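# Three arms move green bin and hook to two-arm edge

## Task

Move the green bin, and no other object, over the benches to the bench edge where two of the arms are mounted. Place the hook next to that bin, lying flat on the bench top with its handle sticking out past that same edge. All other objects must stay on whatever they are resting on right now. The result only counts if it holds without any robot supporting it. Finish by opening the grippers and moving the arms away.

## Robot and tools

Robots: three identical i2rt Big YAM arms named arm1, arm2 and arm3. Each has six revolute joints, a two-finger gripper and a wrist camera. With joints 1 and 6 at zero and the hand level and pointing forward, the wrist camera rides on top of the hand looking toward the fingertips. Reach is roughly 1.0 m from the joint-1 axis. Two of the arms stand at the target edge; the third is elsewhere. The arms do not coordinate; if one stalls the others keep moving.

Frames: one shared scene frame, origin on the floor, +z up. The hand point is midway between the fingertips; its local z runs along the fingers and its local y is the opening direction. Hand poses are computed from each arm's actual foot pose, which is never printed. Room cameras room_a and room_b are fixed in the room; arm1_cam_wrist, arm2_cam_wrist and arm3_cam_wrist move with the arms. Calibration (K, distortion, T_world_to_cam mapping scene frame to camera frame) is given per camera and may be off by a couple of degrees and millimetres; wrist camera poses also inherit joint reading errors.

Tool execute_actions: argument actions is a list holding exactly one action or nothing (empty list = just report state and images). The action is an object keyed by arm name; each arm gets a joints object of absolute joint targets (not offsets), named joint1_rad ... joint6_rad in radians plus gripper_m in metres. Ranges: joint1_rad -2.879 to 2.879 (rotation about the foot, positive counter-clockwise seen from above, 0 = direction the foot faces); joint2_rad 0 to 3.141 (shoulder, 0 = upper arm pointing back roughly level, larger lifts then brings it forward); joint3_rad 0 to 3.019 (elbow, 0 = folded, larger opens); joint4_rad -1.692 to 1.57 (hand pitch, positive tilts fingers up); joint5_rad -1.57 to 1.57 (hand sideways swing, positive toward the arm's right); joint6_rad -2.094 to 2.094 (hand roll, positive clockwise viewed from behind the hand); gripper_m 0 to 0.093 (fingertip gap). Done tolerances: ±0.045, ±0.14, ±0.09, ±0.055, ±0.03, ±0.035 rad and ±0.003 m. You may name any subset of joints and arms; omitted ones may still be driving toward an earlier target. All commanded motions start together and may finish at different times; joints move at different speeds, so the hand can sweep a wide arc between postures. One action lasts at most 15 s. Optional cameras: list of camera names, or "all"; null/omitted gives all, [] gives none. Unknown keys, names or out-of-range numbers reject the whole call with no motion. Example: {"arm1": {"joints": {"gripper_m": 0.05}}, "arm2": {"joints": {"joint1_rad": 0.3}}}.

Results: each arm's state (joint_positions, hand pose), plus images in the order given by the pictures line. joint_status tells how each commanded joint ended: reached, off_target (resting short and maybe still pushing), contact_stop or time_out (target dropped, holding where it stopped, though a timed-out joint may keep a nearby target and keep pushing), not_followed (a self/inter-arm collision check blocked the arm's joint targets; the gripper still acts, and the blocked targets may be retried on later actions). on_its_own lists what the arm is doing that you did not command; held at is the held target, not the position. To relieve a pushing joint, command its reported position. Tiny changes near the current position may produce no motion. Loaded joints sag. A stop reported in a result cancels the remaining motion calls in that same reply.

Tool wait: seconds from 0 to 10; nothing new is commanded; returns state and images like an empty action.

Tool zoom_image: camera (one camera name) and region [x0, y0, x1, y1] in pixels of that camera's latest full image, top-left origin, at most 504 by 504.

Tool read_manual: section "licences"; only returns licence text.

Tool finished_scene: scene number (1 or 2); ends the current scene permanently after the robots hold the last command, and reports whether the goal is met. The goal must be complete and stable then. Replying without any tool call ends everything.

Cautions: never knock objects off the benches, out of the work area or onto the floor; that ends the scene. Avoid hard presses between robots (ends the run) and hard hits; the collision check can be late and ignores fingers, gripper housings and wrist cameras. The arm does not stop on touch and can push hard; continued hard pushing heats motors. MOTOR HOT warns from 85 °C; at 100 °C an OVER-TEMPERATURE FAULT drops that arm and its gripper until cooled, and its joints report limit_stop_at_motor_heat (resend targets afterwards). Holding loads also heats motors, even while you are thinking, since the simulation runs on during replies. Avoid drops, slips and slams. Loose objects may occasionally get a brief shove from outside. At the end, open the grippers and move the arms clear so nothing is held up by a robot.

Each tool is called after ">>>" by a JSON object that holds its "method" and its "body".

## Session

>>> {"method": "execute_actions", "body": {"actions": []}}

Scene clock: 0.00 s.
Motor temperatures (°C, as the motors report them): arm1=[22 22 25 22 23 23] | arm2=[24 25 25 22 23 25] | arm3=[24 24 22 25 23 23]
arm1.joint_positions: joint1_rad=-0.649 joint2_rad=+0.626 joint3_rad=+1.659 joint4_rad=-1.617 joint5_rad=-0.189 joint6_rad=+0.220 gripper_m=+0.094
arm1.joint_status: not commanded
arm1.hand: x=-0.2201 y=-0.6793 z=+1.3781 quat_wxyz=(-0.379, +0.264, -0.837, -0.292) (m; scene frame)
arm2.joint_positions: joint1_rad=+0.607 joint2_rad=+0.427 joint3_rad=+1.354 joint4_rad=-1.159 joint5_rad=+0.148 joint6_rad=+0.147 gripper_m=+0.094
arm2.joint_status: not commanded
arm2.hand: x=+0.5277 y=-0.6461 z=+1.3783 quat_wxyz=(-0.260, +0.664, -0.409, -0.569) (m; scene frame)
arm3.joint_positions: joint1_rad=+0.036 joint2_rad=+0.321 joint3_rad=+1.424 joint4_rad=-1.365 joint5_rad=+0.206 joint6_rad=+0.314 gripper_m=+0.094
arm3.joint_status: not commanded
arm3.hand: x=-0.3164 y=+1.4980 z=+1.3595 quat_wxyz=(-0.466, -0.645, -0.459, +0.396) (m; scene frame)
pictures: arm1_cam_wrist, arm2_cam_wrist, arm3_cam_wrist, room_a, room_b
Images, in order (width x height): arm1_cam_wrist 504x504, arm2_cam_wrist 504x504, arm3_cam_wrist 504x504, room_a 504x504, room_b 504x504.

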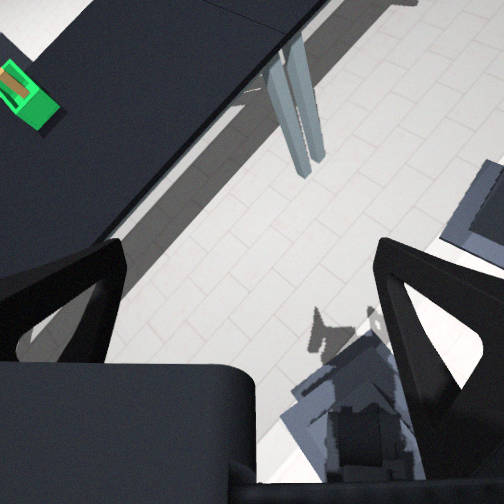

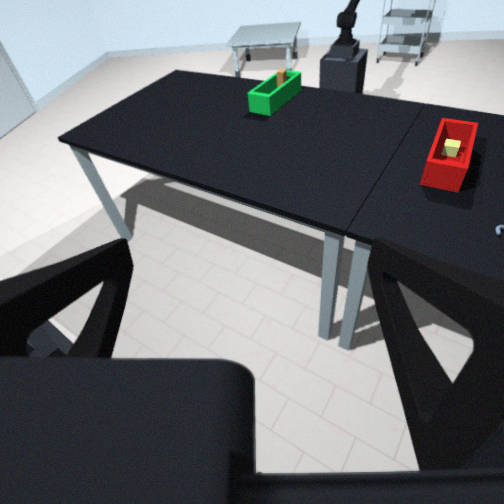

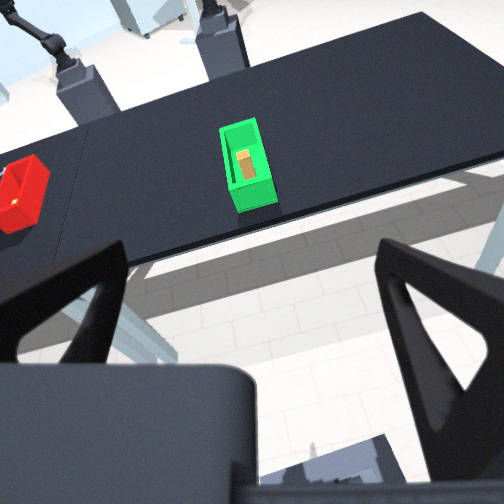

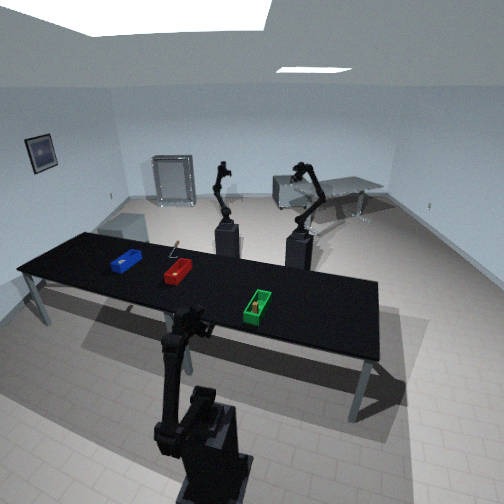

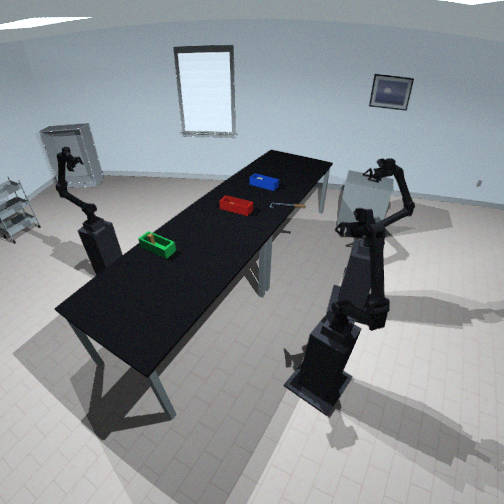

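>>> {"method": "zoom_image", "body": {"camera": "room_b", "region": [200, 160, 340, 240]}}

>>> {"method": "zoom_image", "body": {"camera": "room_b", "region": [120, 215, 200, 275]}}

>>> {"method": "zoom_image", "body": {"camera": "room_a", "region": [140, 225, 300, 335]}}

>>> {"method": "zoom_image", "body": {"camera": "arm3_cam_wrist", "region": [190, 100, 310, 230]}}

Region (200, 160, 340, 240) of room_b's 504x504 image, scaled by 3.600, with more detail than that image has; it fills the top 288 rows of this view, and the rest is white.

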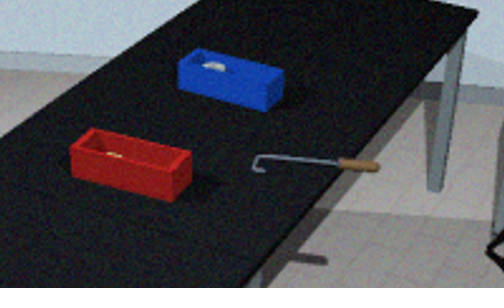

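Region (120, 215, 200, 275) of room_b's 504x504 image, scaled by 6.300, with more detail than that image has; it fills the top 378 rows of this view, and the rest is white.

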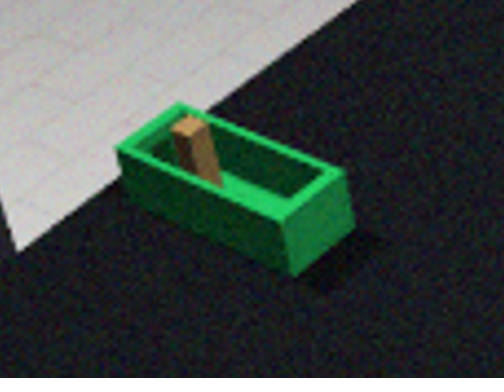

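Region (140, 225, 300, 335) of room_a's 504x504 image, scaled by 3.150, with more detail than that image has; it fills the top 346 rows of this view, and the rest is white.

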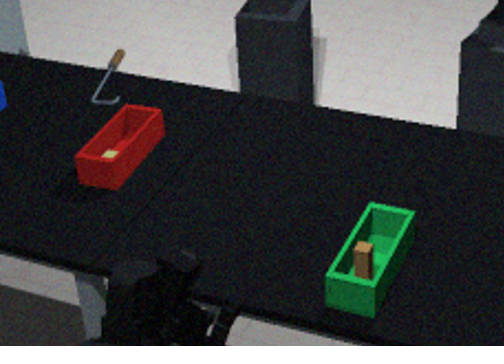

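Region (190, 100, 310, 230) of arm3_cam_wrist's 504x504 image, scaled by 3.877, with more detail than that image has; it fills the left 465 columns of this view, and the rest is white.

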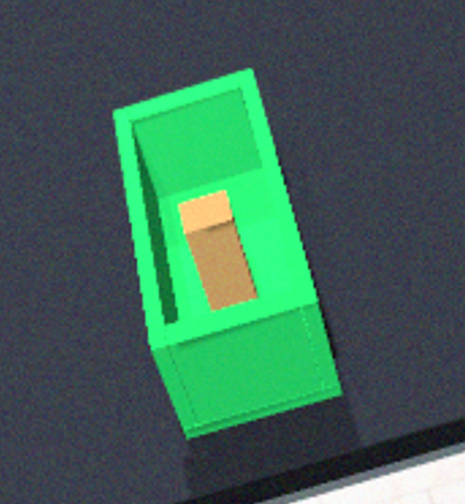

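>>> {"method": "execute_actions", "body": {"actions": [{"arm3":{"joints":{"joint1_rad":-0.09,"joint2_rad":1.685,"joint3_rad":0.582,"joint4_rad":0.803,"joint5_rad":0,"joint6_rad":0,"gripper_m":0.06}},"arm2":{"joints":{"joint1_rad":-0.844,"joint2_rad":2.304,"joint3_rad":1.185,"joint4_rad":1.12,"joint5_rad":-1.09,"joint6_rad":0}}}], "cameras": ["arm2_cam_wrist","arm3_cam_wrist","room_a","room_b"]}}

Scene clock: 116.93 s.
Motor temperatures (°C, as the motors report them): arm1=[22 22 29 22 23 23] | arm2=[24 26 29 23 23 25] | arm3=[24 25 25 25 23 23]
arm1.joint_positions: joint1_rad=-0.649 joint2_rad=+0.626 joint3_rad=+1.659 joint4_rad=-1.617 joint5_rad=-0.189 joint6_rad=+0.220 gripper_m=+0.094
arm1.joint_status: not commanded
arm1.hand: x=-0.2201 y=-0.6793 z=+1.3781 quat_wxyz=(-0.379, +0.264, -0.837, -0.292) (m; scene frame)
arm2.joint_positions: joint1_rad=-0.858 joint2_rad=+2.301 joint3_rad=+1.182 joint4_rad=+1.096 joint5_rad=-1.087 joint6_rad=+0.012 gripper_m=+0.094
arm2.joint_status: all done
arm2.hand: x=+0.9303 y=-0.2047 z=+0.7950 quat_wxyz=(-0.387, +0.574, -0.415, -0.590) (m; scene frame)
arm3.joint_positions: joint1_rad=-0.079 joint2_rad=+1.677 joint3_rad=+0.579 joint4_rad=+0.776 joint5_rad=+0.003 joint6_rad=+0.009 gripper_m=+0.060
arm3.joint_status: all done
arm3.hand: x=-0.2921 y=+1.0552 z=+0.8485 quat_wxyz=(-0.414, -0.570, -0.577, +0.413) (m; scene frame)
pictures: arm2_cam_wrist, arm3_cam_wrist, room_a, room_b
camera_calibration (this result's frames):
arm2_cam_wrist: T_world_to_cam=[[0.932348, 0.358606, -0.046147, -0.761503], [0.176434, -0.562647, -0.80765, 0.369545], [-0.315592, 0.744869, -0.587853, 1.03859], [0, 0, 0, 1]] pos_world=[0.972557, -0.29261, 0.87386]
arm3_cam_wrist: T_world_to_cam=[[-0.999966, -0.00155459, 0.00807937, -0.299102], [-0.00599981, 0.809724, -0.586781, -0.352992], [-0.00562985, -0.586809, -0.809706, 1.42921], [0, 0, 0, 1]] pos_world=[-0.293163, 1.12403, 0.952524]
Images, in order (width x height): arm2_cam_wrist 504x504, arm3_cam_wrist 504x504, room_a 504x504, room_b 504x504.

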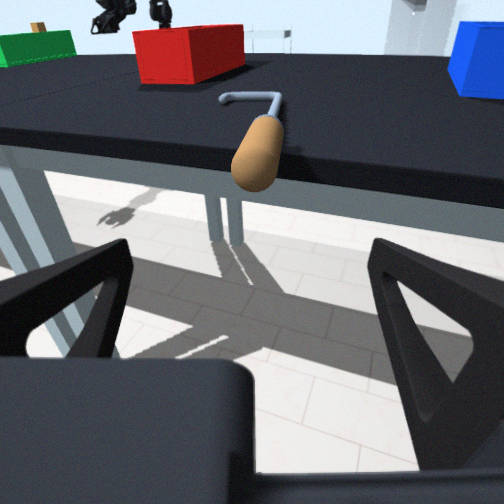

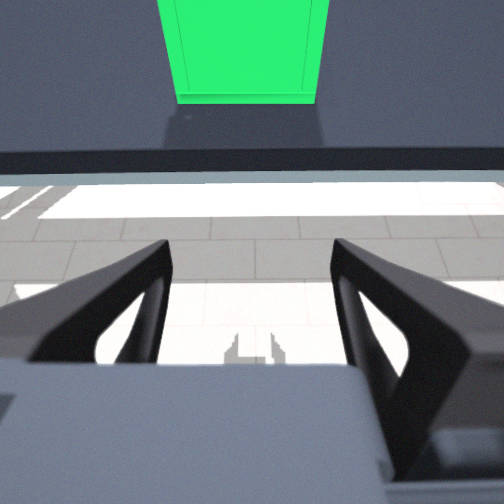

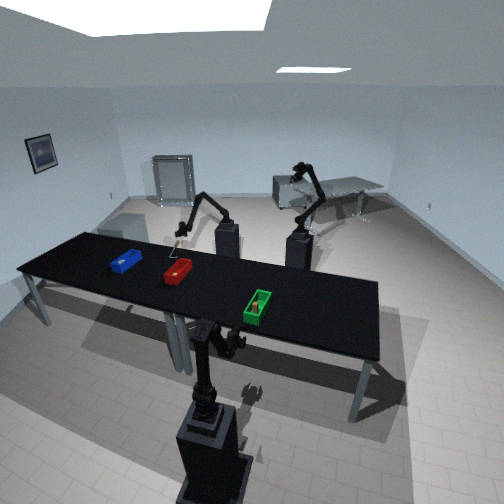

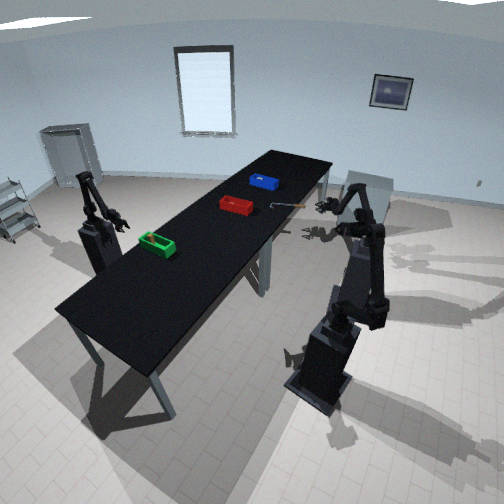

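>>> {"method": "execute_actions", "body": {"actions": [{"arm3":{"joints":{"joint2_rad":2.052,"joint3_rad":1.007,"joint4_rad":0.866}},"arm2":{"joints":{"joint1_rad":-0.676,"joint2_rad":2.414,"joint3_rad":1.3225,"joint4_rad":1.11,"joint5_rad":-0.80}}}], "cameras": ["arm2_cam_wrist","arm3_cam_wrist","room_b"]}}

Scene clock: 142.87 s.
Motor temperatures (°C, as the motors report them): arm1=[22 22 29 22 23 23] | arm2=[24 28 28 23 23 25] | arm3=[24 26 25 25 23 23]
arm1.joint_positions: joint1_rad=-0.649 joint2_rad=+0.626 joint3_rad=+1.659 joint4_rad=-1.617 joint5_rad=-0.189 joint6_rad=+0.220 gripper_m=+0.094
arm1.joint_status: not commanded
arm1.hand: x=-0.2201 y=-0.6793 z=+1.3781 quat_wxyz=(-0.379, +0.264, -0.837, -0.292) (m; scene frame)
arm2.joint_positions: joint1_rad=-0.663 joint2_rad=+2.398 joint3_rad=+1.294 joint4_rad=+1.096 joint5_rad=-0.803 joint6_rad=+0.012 gripper_m=+0.094
arm2.joint_status: all done
arm2.hand: x=+0.8690 y=-0.1123 z=+0.7699 quat_wxyz=(-0.418, +0.557, -0.436, -0.570) (m; scene frame)
arm3.joint_positions: joint1_rad=-0.079 joint2_rad=+2.046 joint3_rad=+0.978 joint4_rad=+0.841 joint5_rad=+0.003 joint6_rad=+0.009 gripper_m=+0.060
arm3.joint_status: all done
arm3.hand: x=-0.2905 y=+0.9129 z=+0.8127 quat_wxyz=(-0.441, -0.550, -0.557, +0.439) (m; scene frame)
pictures: arm2_cam_wrist, arm3_cam_wrist, room_b
camera_calibration (this result's frames):
arm2_cam_wrist: T_world_to_cam=[[0.961349, 0.273498, -0.0317277, -0.784542], [0.135514, -0.57032, -0.810167, 0.448688], [-0.239674, 0.774554, -0.58534, 0.871119], [0, 0, 0, 1]] pos_world=[0.9022, -0.204263, 0.848521]
arm3_cam_wrist: T_world_to_cam=[[-0.999974, -0.00201025, 0.00687696, -0.296022], [-0.00605242, 0.750677, -0.660642, -0.144921], [-0.00383432, -0.660667, -0.750669, 1.33664], [0, 0, 0, 1]] pos_world=[-0.291767, 0.991265, 0.909667]
Images, in order (width x height): arm2_cam_wrist 504x504, arm3_cam_wrist 504x504, room_b 504x504.

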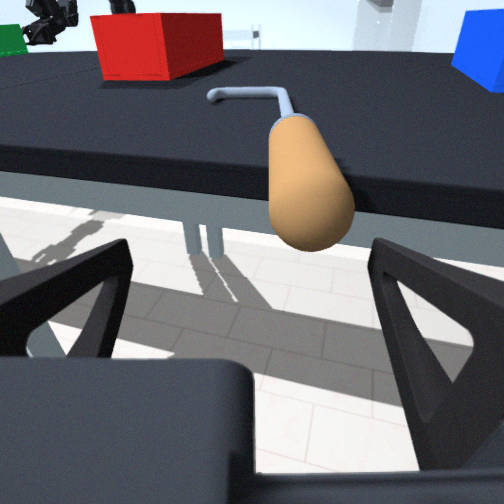

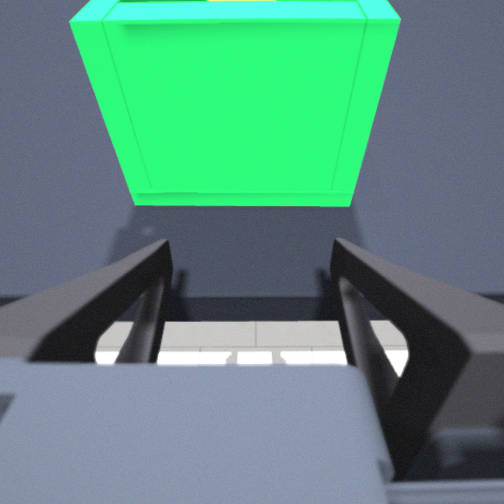

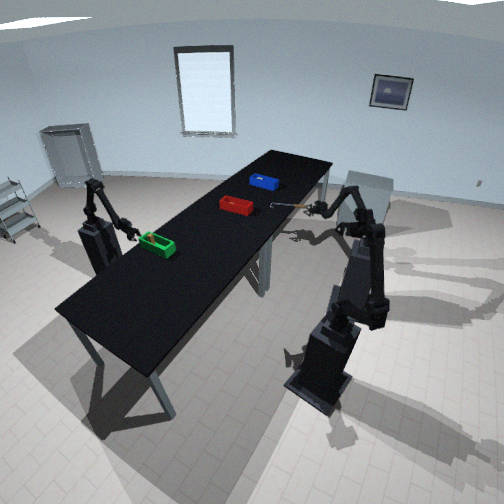

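>>> {"method": "execute_actions", "body": {"actions": [{"arm3":{"joints":{"joint2_rad":2.19,"joint3_rad":1.35,"joint4_rad":0.685}},"arm2":{"joints":{"joint1_rad":-0.635,"joint2_rad":2.435,"joint3_rad":1.48,"joint4_rad":0.985,"joint5_rad":-0.747}}}], "cameras": ["arm2_cam_wrist","arm3_cam_wrist","room_b"]}}

Scene clock: 165.50 s.
Motor temperatures (°C, as the motors report them): arm1=[22 22 30 22 23 23] | arm2=[24 28 29 23 23 25] | arm3=[24 27 26 25 23 23]
arm1.joint_positions: joint1_rad=-0.649 joint2_rad=+0.626 joint3_rad=+1.659 joint4_rad=-1.617 joint5_rad=-0.189 joint6_rad=+0.220 gripper_m=+0.094
arm1.joint_status: not commanded
arm1.hand: x=-0.2201 y=-0.6793 z=+1.3781 quat_wxyz=(-0.379, +0.264, -0.837, -0.292) (m; scene frame)
arm2.joint_positions: joint1_rad=-0.649 joint2_rad=+2.418 joint3_rad=+1.455 joint4_rad=+1.002 joint5_rad=-0.749 joint6_rad=+0.012 gripper_m=+0.094
arm2.joint_status: all done
arm2.hand: x=+0.8932 y=-0.0628 z=+0.7996 quat_wxyz=(-0.446, +0.546, -0.431, -0.564) (m; scene frame)
arm3.joint_positions: joint1_rad=-0.079 joint2_rad=+2.180 joint3_rad=+1.323 joint4_rad=+0.704 joint5_rad=+0.002 joint6_rad=+0.002 gripper_m=+0.060
arm3.joint_status: all done
arm3.hand: x=-0.2885 y=+0.8046 z=+0.8422 quat_wxyz=(-0.460, -0.531, -0.542, +0.460) (m; scene frame)
pictures: arm2_cam_wrist, arm3_cam_wrist, room_b
camera_calibration (this result's frames):
arm2_cam_wrist: T_world_to_cam=[[0.971871, 0.235514, 0.000172749, -0.857695], [0.131669, -0.542737, -0.829518, 0.518336], [-0.19527, 0.806207, -0.55848, 0.796789], [0, 0, 0, 1]] pos_world=[0.920908, -0.159057, 0.875108]
arm3_cam_wrist: T_world_to_cam=[[-0.999921, -0.00413003, 0.0118887, -0.296881], [-0.0113811, 0.7, -0.714052, 0.0400451], [-0.00537305, -0.714131, -0.699992, 1.28716], [0, 0, 0, 1]] pos_world=[-0.289486, 0.889945, 0.933127]
Images, in order (width x height): arm2_cam_wrist 504x504, arm3_cam_wrist 504x504, room_b 504x504.

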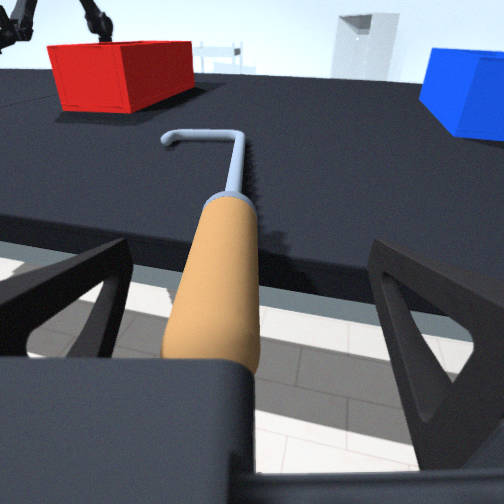

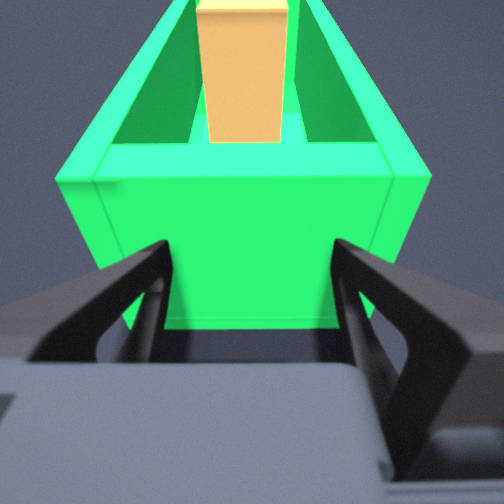

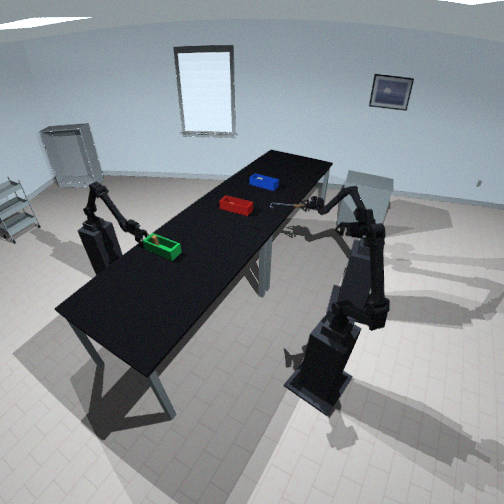

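>>> {"method": "execute_actions", "body": {"actions": [{"arm3":{"joints":{"joint2_rad":2.295,"joint3_rad":1.548,"joint4_rad":0.60}},"arm2":{"joints":{"joint1_rad":-0.615,"joint2_rad":2.445,"joint4_rad":0.95}}}], "cameras": ["arm2_cam_wrist","arm3_cam_wrist"]}}

Scene clock: 182.70 s.
Motor temperatures (°C, as the motors report them): arm1=[22 22 30 22 23 23] | arm2=[24 29 29 23 23 25] | arm3=[24 28 27 25 23 23]
arm1.joint_positions: joint1_rad=-0.649 joint2_rad=+0.626 joint3_rad=+1.659 joint4_rad=-1.617 joint5_rad=-0.189 joint6_rad=+0.220 gripper_m=+0.094
arm1.joint_status: not commanded
arm1.hand: x=-0.2201 y=-0.6793 z=+1.3781 quat_wxyz=(-0.379, +0.264, -0.837, -0.292) (m; scene frame)
arm2.joint_positions: joint1_rad=-0.625 joint2_rad=+2.418 joint3_rad=+1.455 joint4_rad=+0.967 joint5_rad=-0.749 joint6_rad=+0.012 gripper_m=+0.094
arm2.joint_status: all done
arm2.hand: x=+0.8762 y=-0.0564 z=+0.7929 quat_wxyz=(-0.427, +0.553, -0.436, -0.567) (m; scene frame)
arm3.joint_positions: joint1_rad=-0.079 joint2_rad=+2.281 joint3_rad=+1.505 joint4_rad=+0.618 joint5_rad=+0.002 joint6_rad=+0.002 gripper_m=+0.060
arm3.joint_status: all done
arm3.hand: x=-0.2879 y=+0.7562 z=+0.8339 quat_wxyz=(-0.459, -0.532, -0.543, +0.459) (m; scene frame)
pictures: arm2_cam_wrist, arm3_cam_wrist
camera_calibration (this result's frames):
arm2_cam_wrist: T_world_to_cam=[[0.965814, 0.258178, -0.0234154, -0.817377], [0.131098, -0.564345, -0.815063, 0.506323], [-0.223646, 0.784129, -0.578899, 0.824403], [0, 0, 0, 1]] pos_world=[0.90743, -0.149668, 0.870792]
arm3_cam_wrist: T_world_to_cam=[[-0.99992, -0.00412857, 0.0119282, -0.296417], [-0.0113876, 0.702719, -0.711376, 0.0637482], [-0.00544522, -0.711456, -0.70271, 1.24705], [0, 0, 0, 1]] pos_world=[-0.288877, 0.841201, 0.9252]
Images, in order (width x height): arm2_cam_wrist 504x504, arm3_cam_wrist 504x504.

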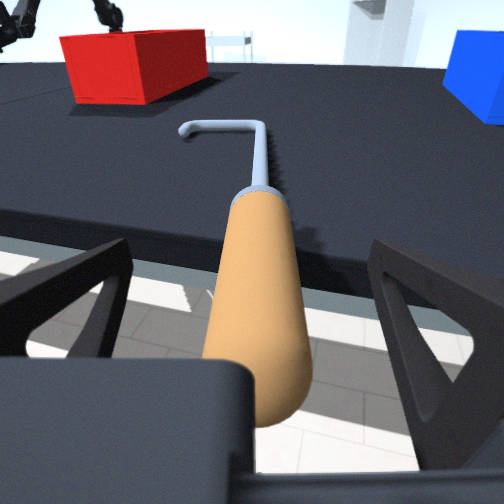

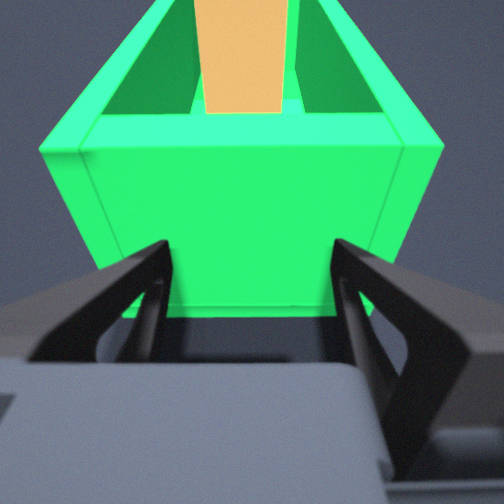

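>>> {"method": "execute_actions", "body": {"actions": [{"arm3":{"joints":{"joint2_rad":2.39,"joint3_rad":1.77,"joint4_rad":0.485}},"arm2":{"joints":{"gripper_m":0.0}}}], "cameras": ["arm2_cam_wrist","arm3_cam_wrist"]}}

Scene clock: 189.60 s.
Motor temperatures (°C, as the motors report them): arm1=[22 22 30 22 23 23] | arm2=[24 29 29 23 23 25] | arm3=[24 29 28 25 23 23]
arm1.joint_positions: joint1_rad=-0.649 joint2_rad=+0.626 joint3_rad=+1.659 joint4_rad=-1.617 joint5_rad=-0.189 joint6_rad=+0.220 gripper_m=+0.094
arm1.joint_status: not commanded
arm1.hand: x=-0.2201 y=-0.6793 z=+1.3781 quat_wxyz=(-0.379, +0.264, -0.837, -0.292) (m; scene frame)
arm2.joint_positions: joint1_rad=-0.625 joint2_rad=+2.418 joint3_rad=+1.455 joint4_rad=+0.967 joint5_rad=-0.747 joint6_rad=+0.011 gripper_m=+0.030
arm2.joint_status: gripper_m off_target (ended at +0.030, target +0.000)
arm2.hand: x=+0.8766 y=-0.0563 z=+0.7929 quat_wxyz=(-0.428, +0.552, -0.437, -0.567) (m; scene frame)
arm3.joint_positions: joint1_rad=-0.079 joint2_rad=+2.375 joint3_rad=+1.728 joint4_rad=+0.503 joint5_rad=+0.002 joint6_rad=+0.002 gripper_m=+0.060
arm3.joint_status: all done
arm3.hand: x=-0.2869 y=+0.7022 z=+0.8452 quat_wxyz=(-0.463, -0.529, -0.540, +0.463) (m; scene frame)
pictures: arm2_cam_wrist, arm3_cam_wrist
camera_calibration (this result's frames):
arm2_cam_wrist: T_world_to_cam=[[0.96642, 0.255965, -0.0226719, -0.819017], [0.130395, -0.564512, -0.81506, 0.506931], [-0.221425, 0.784734, -0.578932, 0.822521], [0, 0, 0, 1]] pos_world=[0.90754, -0.149653, 0.870795]
arm3_cam_wrist: T_world_to_cam=[[-0.999922, -0.00413453, 0.0117861, -0.295729], [-0.0113629, 0.692883, -0.72096, 0.124842], [-0.00518554, -0.721038, -0.692876, 1.21505], [0, 0, 0, 1]] pos_world=[-0.287987, 0.788373, 0.935371]
Images, in order (width x height): arm2_cam_wrist 504x504, arm3_cam_wrist 504x504.

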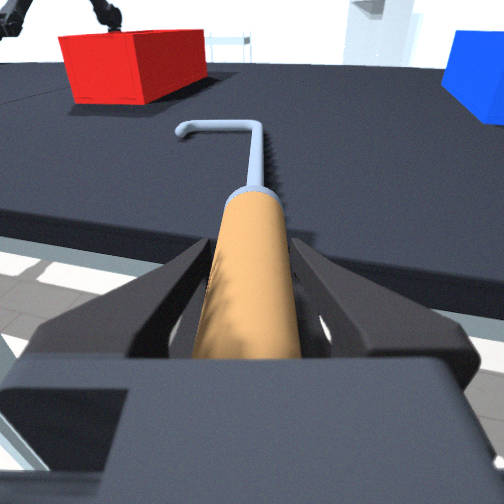

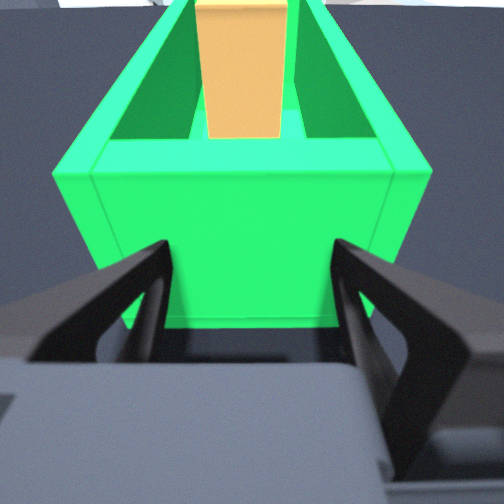

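>>> {"method": "execute_actions", "body": {"actions": [{"arm3":{"joints":{"joint2_rad":2.53,"joint3_rad":2.015,"joint4_rad":0.405}},"arm2":{"joints":{"joint2_rad":2.17}}}], "cameras": ["arm2_cam_wrist","arm3_cam_wrist"]}}

Scene clock: 201.80 s.
Motor temperatures (°C, as the motors report them): arm1=[22 22 30 22 23 23] | arm2=[24 30 30 23 23 25] | arm3=[24 30 30 25 23 23]
arm1.joint_positions: joint1_rad=-0.649 joint2_rad=+0.626 joint3_rad=+1.659 joint4_rad=-1.617 joint5_rad=-0.189 joint6_rad=+0.220 gripper_m=+0.094
arm1.joint_status: not commanded
arm1.hand: x=-0.2201 y=-0.6793 z=+1.3781 quat_wxyz=(-0.379, +0.264, -0.837, -0.292) (m; scene frame)
arm2.joint_positions: joint1_rad=-0.625 joint2_rad=+2.165 joint3_rad=+1.455 joint4_rad=+0.941 joint5_rad=-0.747 joint6_rad=+0.011 gripper_m=+0.030
arm2.joint_status: all done
arm2.hand: x=+0.8820 y=-0.0516 z=+0.9786 quat_wxyz=(-0.505, +0.536, -0.355, -0.576) (m; scene frame)
arm3.joint_positions: joint1_rad=-0.079 joint2_rad=+2.513 joint3_rad=+1.966 joint4_rad=+0.423 joint5_rad=+0.002 joint6_rad=+0.002 gripper_m=+0.060
arm3.joint_status: all done
arm3.hand: x=-0.2864 y=+0.6537 z=+0.8355 quat_wxyz=(-0.468, -0.524, -0.536, +0.468) (m; scene frame)
pictures: arm2_cam_wrist, arm3_cam_wrist
camera_calibration (this result's frames):
arm2_cam_wrist: T_world_to_cam=[[0.961263, 0.242306, 0.131383, -0.968182], [0.221089, -0.393167, -0.892491, 0.664882], [-0.164601, 0.886965, -0.431508, 0.738409], [0, 0, 0, 1]] pos_world=[0.905223, -0.158938, 1.03923]
arm3_cam_wrist: T_world_to_cam=[[-0.999924, -0.00414632, 0.0115849, -0.295057], [-0.0113219, 0.678727, -0.734304, 0.171796], [-0.0048183, -0.734379, -0.678722, 1.17032], [0, 0, 0, 1]] pos_world=[-0.287451, 0.741636, 0.923893]
Images, in order (width x height): arm2_cam_wrist 504x504, arm3_cam_wrist 504x504.

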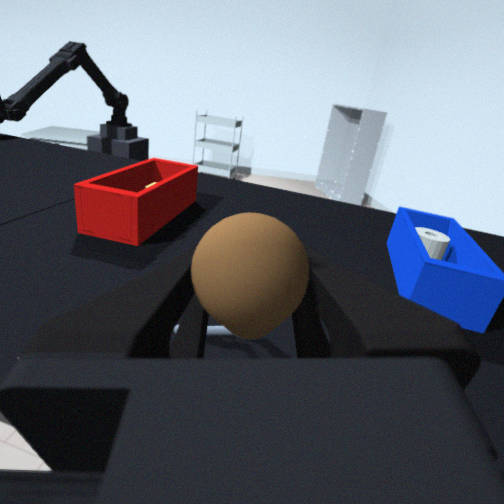

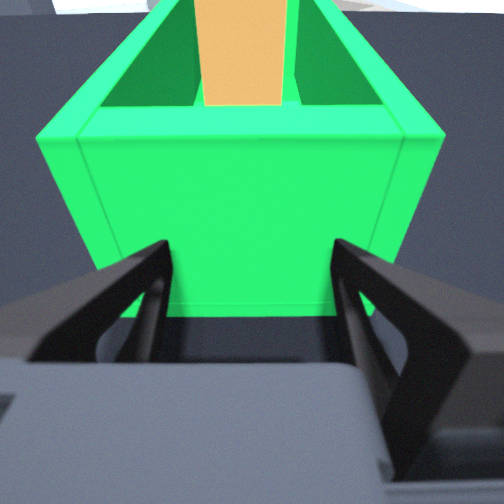

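>>> {"method": "execute_actions", "body": {"actions": [], "cameras": ["room_a","room_b"]}}

>>> {"method": "zoom_image", "body": {"camera": "room_b", "region": [240, 150, 360, 240]}}

Scene clock: 211.80 s.
Motor temperatures (°C, as the motors report them): arm1=[22 22 30 22 23 23] | arm2=[24 30 30 23 23 25] | arm3=[24 31 31 25 23 23]
arm1.joint_positions: joint1_rad=-0.649 joint2_rad=+0.626 joint3_rad=+1.659 joint4_rad=-1.617 joint5_rad=-0.189 joint6_rad=+0.220 gripper_m=+0.094
arm1.joint_status: not commanded
arm1.hand: x=-0.2201 y=-0.6793 z=+1.3781 quat_wxyz=(-0.379, +0.264, -0.837, -0.292) (m; scene frame)
arm2.joint_positions: joint1_rad=-0.625 joint2_rad=+2.165 joint3_rad=+1.455 joint4_rad=+0.941 joint5_rad=-0.747 joint6_rad=+0.011 gripper_m=+0.030
arm2.joint_status: all done
arm2.hand: x=+0.8820 y=-0.0516 z=+0.9786 quat_wxyz=(-0.505, +0.536, -0.355, -0.576) (m; scene frame)
arm3.joint_positions: joint1_rad=-0.079 joint2_rad=+2.513 joint3_rad=+1.966 joint4_rad=+0.423 joint5_rad=+0.002 joint6_rad=+0.002 gripper_m=+0.060
arm3.joint_status: all done
arm3.hand: x=-0.2864 y=+0.6537 z=+0.8355 quat_wxyz=(-0.468, -0.524, -0.536, +0.468) (m; scene frame)
pictures: room_a, room_b
Images, in order (width x height): room_a 504x504, room_b 504x504.

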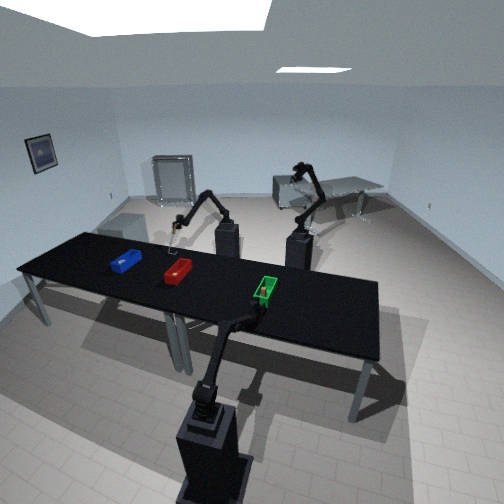

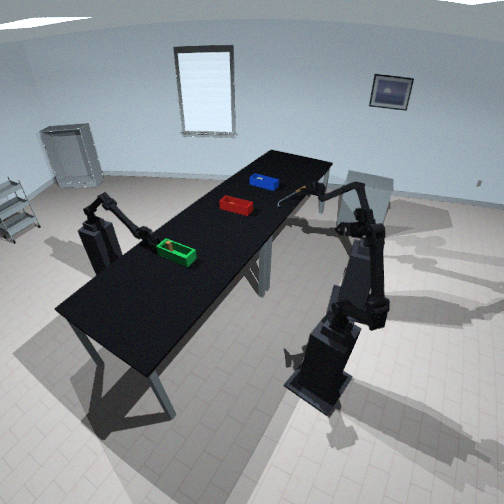

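Region (240, 150, 360, 240) of room_b's 504x504 image, scaled by 4.200, with more detail than that image has; it fills the top 378 rows of this view, and the rest is white.

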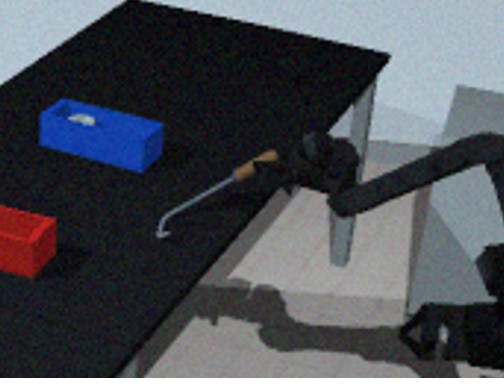

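>>> {"method": "execute_actions", "body": {"actions": [{"arm3":{"joints":{"joint2_rad":2.67,"joint3_rad":2.29,"joint4_rad":0.29}},"arm2":{"joints":{"joint1_rad":0.01,"joint2_rad":2.02,"joint3_rad":1.02,"joint4_rad":1.02,"joint5_rad":-0.1}}}], "cameras": ["arm2_cam_wrist","arm3_cam_wrist","room_b"]}}

Scene clock: 235.03 s.
Motor temperatures (°C, as the motors report them): arm1=[22 22 30 22 23 23] | arm2=[24 30 31 23 23 25] | arm3=[24 32 33 25 23 23]
arm1.joint_positions: joint1_rad=-0.649 joint2_rad=+0.626 joint3_rad=+1.659 joint4_rad=-1.617 joint5_rad=-0.189 joint6_rad=+0.220 gripper_m=+0.094
arm1.joint_status: not commanded
arm1.hand: x=-0.2201 y=-0.6793 z=+1.3781 quat_wxyz=(-0.379, +0.264, -0.837, -0.292) (m; scene frame)
arm2.joint_positions: joint1_rad=+0.016 joint2_rad=+2.022 joint3_rad=+1.013 joint4_rad=+0.998 joint5_rad=-0.102 joint6_rad=+0.001 gripper_m=+0.030
arm2.joint_status: all done
arm2.hand: x=+0.4969 y=-0.1030 z=+0.8969 quat_wxyz=(-0.428, +0.557, -0.439, -0.561) (m; scene frame)
arm3.joint_positions: joint1_rad=-0.079 joint2_rad=+2.655 joint3_rad=+2.241 joint4_rad=+0.307 joint5_rad=+0.002 joint6_rad=+0.002 gripper_m=+0.060
arm3.joint_status: all done
arm3.hand: x=-0.2857 y=+0.6094 z=+0.8344 quat_wxyz=(-0.473, -0.520, -0.531, +0.472) (m; scene frame)
pictures: arm2_cam_wrist, arm3_cam_wrist, room_b
camera_calibration (this result's frames):
arm2_cam_wrist: T_world_to_cam=[[0.967347, 0.252965, -0.0157422, -0.44473], [0.137016, -0.574184, -0.80718, 0.603483], [-0.213227, 0.778666, -0.590095, 0.840571], [0, 0, 0, 1]] pos_world=[0.526754, -0.195513, 0.976136]
arm3_cam_wrist: T_world_to_cam=[[-0.999926, -0.00416064, 0.0113997, -0.294437], [-0.0112777, 0.665452, -0.746355, 0.219216], [-0.00448062, -0.746429, -0.66545, 1.13342], [0, 0, 0, 1]] pos_world=[-0.286865, 0.698914, 0.921204]
Images, in order (width x height): arm2_cam_wrist 504x504, arm3_cam_wrist 504x504, room_b 504x504.

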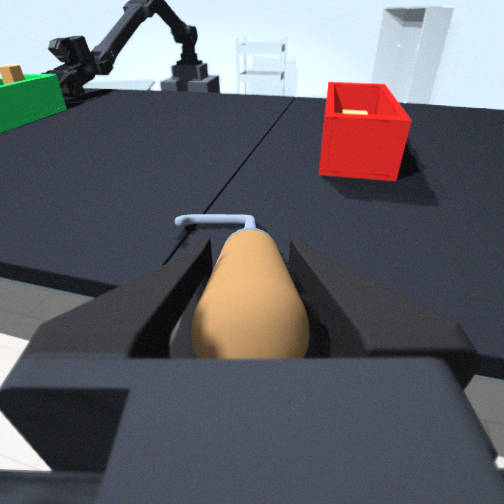

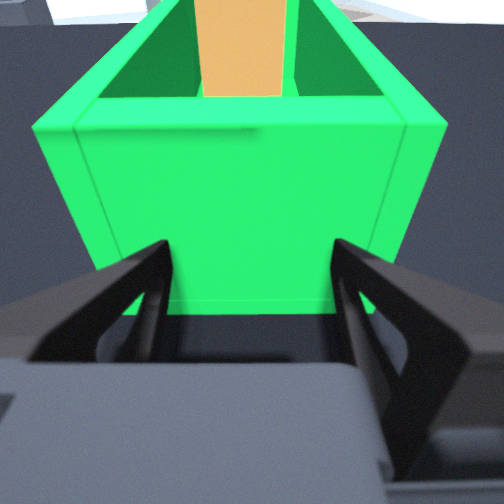

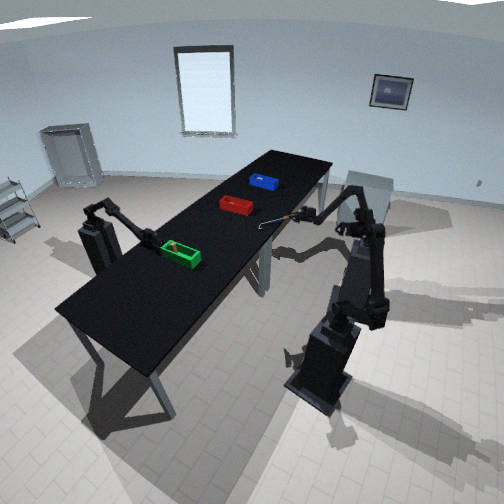

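>>> {"method": "execute_actions", "body": {"actions": [{"arm3":{"joints":{"joint2_rad":2.79,"joint3_rad":2.55,"joint4_rad":0.165}},"arm2":{"joints":{"joint1_rad":0.5,"joint2_rad":2.25,"joint3_rad":1.53,"joint4_rad":0.85,"joint5_rad":0.6}}}], "cameras": ["arm2_cam_wrist","room_b"]}}

Scene clock: 254.40 s.
Motor temperatures (°C, as the motors report them): arm1=[22 22 30 22 23 23] | arm2=[24 30 30 23 23 25] | arm3=[24 34 35 25 23 23]
arm1.joint_positions: joint1_rad=-0.649 joint2_rad=+0.626 joint3_rad=+1.659 joint4_rad=-1.617 joint5_rad=-0.189 joint6_rad=+0.220 gripper_m=+0.094
arm1.joint_status: not commanded
arm1.hand: x=-0.2201 y=-0.6793 z=+1.3781 quat_wxyz=(-0.379, +0.264, -0.837, -0.292) (m; scene frame)
arm2.joint_positions: joint1_rad=+0.494 joint2_rad=+2.277 joint3_rad=+1.484 joint4_rad=+0.846 joint5_rad=+0.601 joint6_rad=+0.001 gripper_m=+0.030
arm2.joint_status: all done
arm2.hand: x=+0.2253 y=-0.0822 z=+0.8986 quat_wxyz=(-0.493, +0.484, -0.493, -0.529) (m; scene frame)
arm3.joint_positions: joint1_rad=-0.079 joint2_rad=+2.772 joint3_rad=+2.501 joint4_rad=+0.183 joint5_rad=+0.002 joint6_rad=+0.002 gripper_m=+0.060
arm3.joint_status: all done
arm3.hand: x=-0.2851 y=+0.5796 z=+0.8466 quat_wxyz=(-0.478, -0.516, -0.527, +0.477) (m; scene frame)
pictures: arm2_cam_wrist, room_b
camera_calibration (this result's frames):
arm2_cam_wrist: T_world_to_cam=[[0.998515, 0.0310347, -0.0447703, -0.1864], [-0.0203979, -0.549052, -0.835539, 0.717094], [-0.0505119, 0.835212, -0.547604, 0.697293], [0, 0, 0, 1]] pos_world=[0.235972, -0.18288, 0.972655]
Images, in order (width x height): arm2_cam_wrist 504x504, room_b 504x504.

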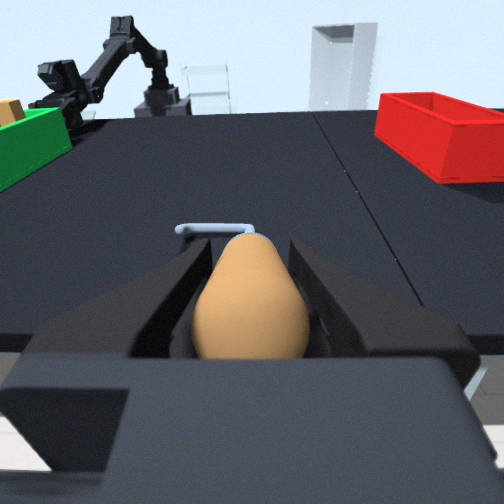

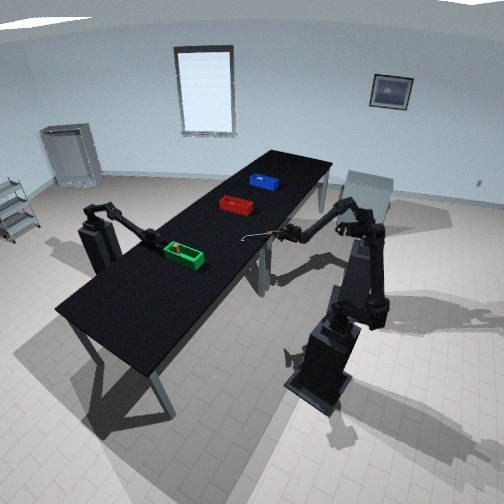

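>>> {"method": "execute_actions", "body": {"actions": [{"arm3":{"joints":{"joint2_rad":2.0,"joint3_rad":1.6}},"arm2":{"joints":{"joint1_rad":0.595,"joint2_rad":2.48,"joint3_rad":1.92,"joint4_rad":0.62,"joint5_rad":0.843}},"arm1":{"joints":{"joint1_rad":-0.2,"joint2_rad":1.6,"joint3_rad":0.7,"joint4_rad":0.6,"joint5_rad":-0.4,"joint6_rad":0}}}], "cameras": ["arm2_cam_wrist","room_b"]}}

Scene clock: 271.63 s.
Motor temperatures (°C, as the motors report them): arm1=[22 22 30 23 23 23] | arm2=[24 32 32 23 23 25] | arm3=[24 34 35 25 23 23]
arm1.joint_positions: joint1_rad=-0.200 joint2_rad=+1.603 joint3_rad=+0.700 joint4_rad=+0.581 joint5_rad=-0.397 joint6_rad=+0.012 gripper_m=+0.094
arm1.joint_status: all done
arm1.hand: x=-0.1643 y=-0.2612 z=+0.9109 quat_wxyz=(-0.383, +0.533, -0.600, -0.457) (m; scene frame)
arm2.joint_positions: joint1_rad=+0.601 joint2_rad=+2.487 joint3_rad=+1.859 joint4_rad=+0.625 joint5_rad=+0.843 joint6_rad=+0.001 gripper_m=+0.030
arm2.joint_status: all done
arm2.hand: x=+0.1354 y=-0.0640 z=+0.8690 quat_wxyz=(-0.523, +0.469, -0.530, -0.475) (m; scene frame)
arm3.joint_positions: joint1_rad=-0.079 joint2_rad=+2.001 joint3_rad=+1.597 joint4_rad=+0.178 joint5_rad=+0.002 joint6_rad=+0.002 gripper_m=+0.060
arm3.joint_status: all done
arm3.hand: x=-0.2858 y=+0.7597 z=+1.0072 quat_wxyz=(-0.440, -0.548, -0.559, +0.440) (m; scene frame)
pictures: arm2_cam_wrist, room_b
camera_calibration (this result's frames):
arm2_cam_wrist: T_world_to_cam=[[0.994427, -0.104547, -0.0136167, -0.133777], [-0.0723199, -0.582437, -0.809652, 0.682907], [0.0767159, 0.806125, -0.586752, 0.676259], [0, 0, 0, 1]] pos_world=[0.13054, -0.161384, 0.947892]
Images, in order (width x height): arm2_cam_wrist 504x504, room_b 504x504.

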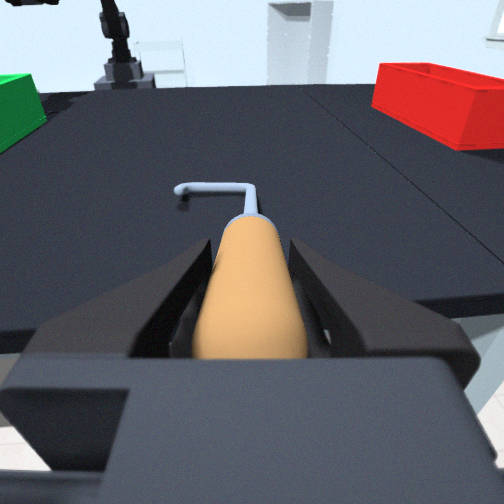

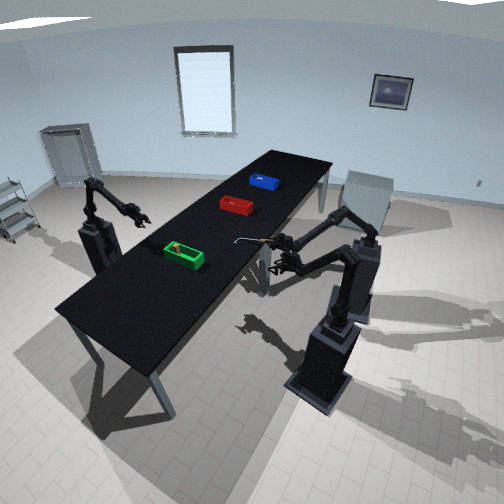

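>>> {"method": "execute_actions", "body": {"actions": [{"arm3":{"joints":{"joint2_rad":1.4,"joint3_rad":0.9}},"arm2":{"joints":{"joint1_rad":0.575,"joint2_rad":2.62,"joint3_rad":2.02,"joint4_rad":0.685}}}], "cameras": ["arm2_cam_wrist","arm1_cam_wrist"]}}

Scene clock: 280.03 s.
Motor temperatures (°C, as the motors report them): arm1=[22 23 30 23 23 23] | arm2=[24 32 33 23 23 25] | arm3=[24 34 33 25 23 23]
arm1.joint_positions: joint1_rad=-0.200 joint2_rad=+1.603 joint3_rad=+0.700 joint4_rad=+0.581 joint5_rad=-0.397 joint6_rad=+0.012 gripper_m=+0.094
arm1.joint_status: not commanded
arm1.hand: x=-0.1643 y=-0.2612 z=+0.9109 quat_wxyz=(-0.383, +0.533, -0.600, -0.457) (m; scene frame)
arm2.joint_positions: joint1_rad=+0.591 joint2_rad=+2.619 joint3_rad=+1.967 joint4_rad=+0.658 joint5_rad=+0.842 joint6_rad=+0.001 gripper_m=+0.030
arm2.joint_status: all done
arm2.hand: x=+0.1316 y=-0.0482 z=+0.8168 quat_wxyz=(-0.525, +0.464, -0.532, -0.476) (m; scene frame)
arm3.joint_positions: joint1_rad=-0.079 joint2_rad=+1.394 joint3_rad=+0.900 joint4_rad=+0.178 joint5_rad=+0.002 joint6_rad=+0.002 gripper_m=+0.060
arm3.joint_status: all done
arm3.hand: x=-0.2890 y=+0.9998 z=+1.0245 quat_wxyz=(-0.415, -0.567, -0.578, +0.416) (m; scene frame)
pictures: arm1_cam_wrist, arm2_cam_wrist
camera_calibration (this result's frames):
arm1_cam_wrist: T_world_to_cam=[[0.989641, -0.0326868, -0.139791, 0.277401], [-0.11113, -0.790867, -0.601814, 0.334659], [-0.0908851, 0.611115, -0.786307, 0.986169], [0, 0, 0, 1]] pos_world=[-0.147709, -0.328925, 1.01561]
arm2_cam_wrist: T_world_to_cam=[[0.993444, -0.112478, -0.0204316, -0.123705], [-0.0819791, -0.576372, -0.813065, 0.653893], [0.0796761, 0.80941, -0.581814, 0.62899], [0, 0, 0, 1]] pos_world=[0.126384, -0.146139, 0.895085]
Images, in order (width x height): arm1_cam_wrist 504x504, arm2_cam_wrist 504x504.

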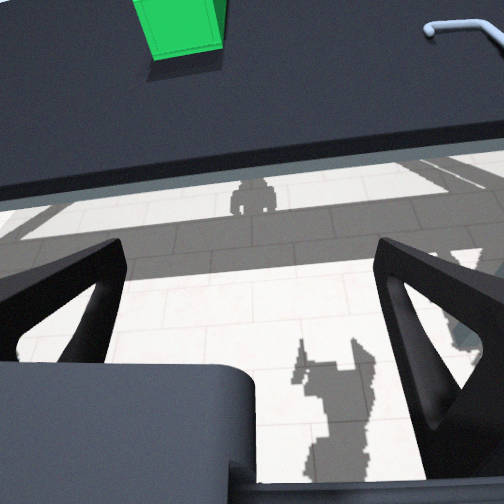

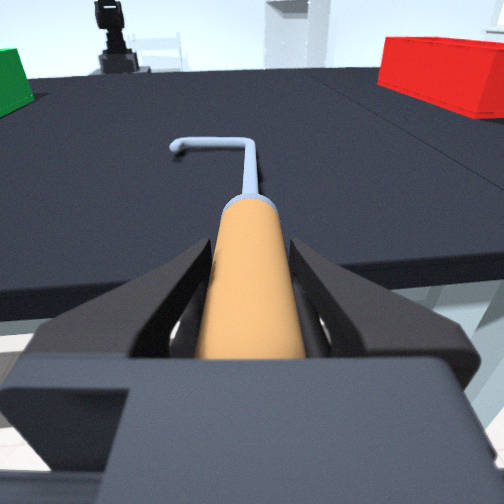

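Lower ~2 cm more.

>>> {"method": "execute_actions", "body": {"actions": [{"arm2":{"joints":{"joint2_rad":2.655}}}], "cameras": ["arm2_cam_wrist"]}}

Scene clock: 286.03 s.
Motor temperatures (°C, as the motors report them): arm1=[22 23 30 23 23 23] | arm2=[24 33 34 23 23 25] | arm3=[24 32 32 25 23 23]
arm1.joint_positions: joint1_rad=-0.200 joint2_rad=+1.603 joint3_rad=+0.700 joint4_rad=+0.581 joint5_rad=-0.397 joint6_rad=+0.012 gripper_m=+0.094
arm1.joint_status: not commanded
arm1.hand: x=-0.1643 y=-0.2612 z=+0.9109 quat_wxyz=(-0.383, +0.533, -0.600, -0.457) (m; scene frame)
arm2.joint_positions: joint1_rad=+0.591 joint2_rad=+2.629 joint3_rad=+1.967 joint4_rad=+0.663 joint5_rad=+0.841 joint6_rad=+0.001 gripper_m=+0.030
arm2.joint_status: all done
arm2.hand: x=+0.1321 y=-0.0490 z=+0.8092 quat_wxyz=(-0.525, +0.466, -0.532, -0.475) (m; scene frame)
arm3.joint_positions: joint1_rad=-0.079 joint2_rad=+1.394 joint3_rad=+0.900 joint4_rad=+0.178 joint5_rad=+0.002 joint6_rad=+0.002 gripper_m=+0.060
arm3.joint_status: not commanded
arm3.hand: x=-0.2890 y=+0.9998 z=+1.0245 quat_wxyz=(-0.415, -0.567, -0.578, +0.416) (m; scene frame)
pictures: arm2_cam_wrist
camera_calibration (this result's frames):
arm2_cam_wrist: T_world_to_cam=[[0.993558, -0.112124, -0.0164616, -0.127664], [-0.0788511, -0.579646, -0.811044, 0.645103], [0.0813955, 0.807118, -0.584753, 0.627166], [0, 0, 0, 1]] pos_world=[0.126661, -0.146579, 0.887843]
Images, in order (width x height): arm2_cam_wrist 504x504.

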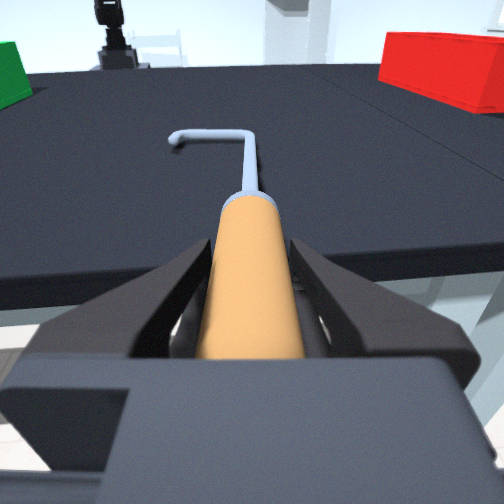

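>>> {"method": "execute_actions", "body": {"actions": [{"arm2":{"joints":{"gripper_m":0.093}}}], "cameras": ["arm2_cam_wrist"]}}

Scene clock: 290.17 s.
Motor temperatures (°C, as the motors report them): arm1=[22 23 30 23 23 23] | arm2=[24 33 34 23 23 25] | arm3=[24 32 32 25 23 23]
arm1.joint_positions: joint1_rad=-0.200 joint2_rad=+1.603 joint3_rad=+0.700 joint4_rad=+0.581 joint5_rad=-0.397 joint6_rad=+0.012 gripper_m=+0.094
arm1.joint_status: not commanded
arm1.hand: x=-0.1643 y=-0.2612 z=+0.9109 quat_wxyz=(-0.383, +0.533, -0.600, -0.457) (m; scene frame)
arm2.joint_positions: joint1_rad=+0.591 joint2_rad=+2.629 joint3_rad=+1.969 joint4_rad=+0.663 joint5_rad=+0.841 joint6_rad=+0.001 gripper_m=+0.093
arm2.joint_status: all done
arm2.hand: x=+0.1320 y=-0.0484 z=+0.8103 quat_wxyz=(-0.525, +0.465, -0.532, -0.475) (m; scene frame)
arm3.joint_positions: joint1_rad=-0.079 joint2_rad=+1.394 joint3_rad=+0.900 joint4_rad=+0.178 joint5_rad=+0.002 joint6_rad=+0.002 gripper_m=+0.060
arm3.joint_status: not commanded
arm3.hand: x=-0.2890 y=+0.9998 z=+1.0245 quat_wxyz=(-0.415, -0.567, -0.578, +0.416) (m; scene frame)
pictures: arm2_cam_wrist
camera_calibration (this result's frames):
arm2_cam_wrist: T_world_to_cam=[[0.993486, -0.112494, -0.0181626, -0.126154], [-0.080317, -0.578229, -0.811912, 0.647314], [0.0808334, 0.808082, -0.583498, 0.62646], [0, 0, 0, 1]] pos_world=[0.126684, -0.146128, 0.888808]
Images, in order (width x height): arm2_cam_wrist 504x504.

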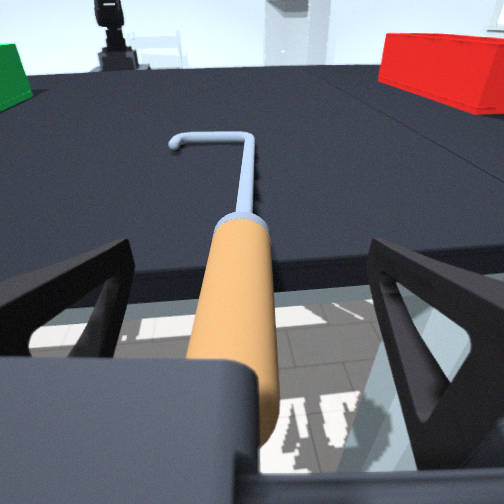

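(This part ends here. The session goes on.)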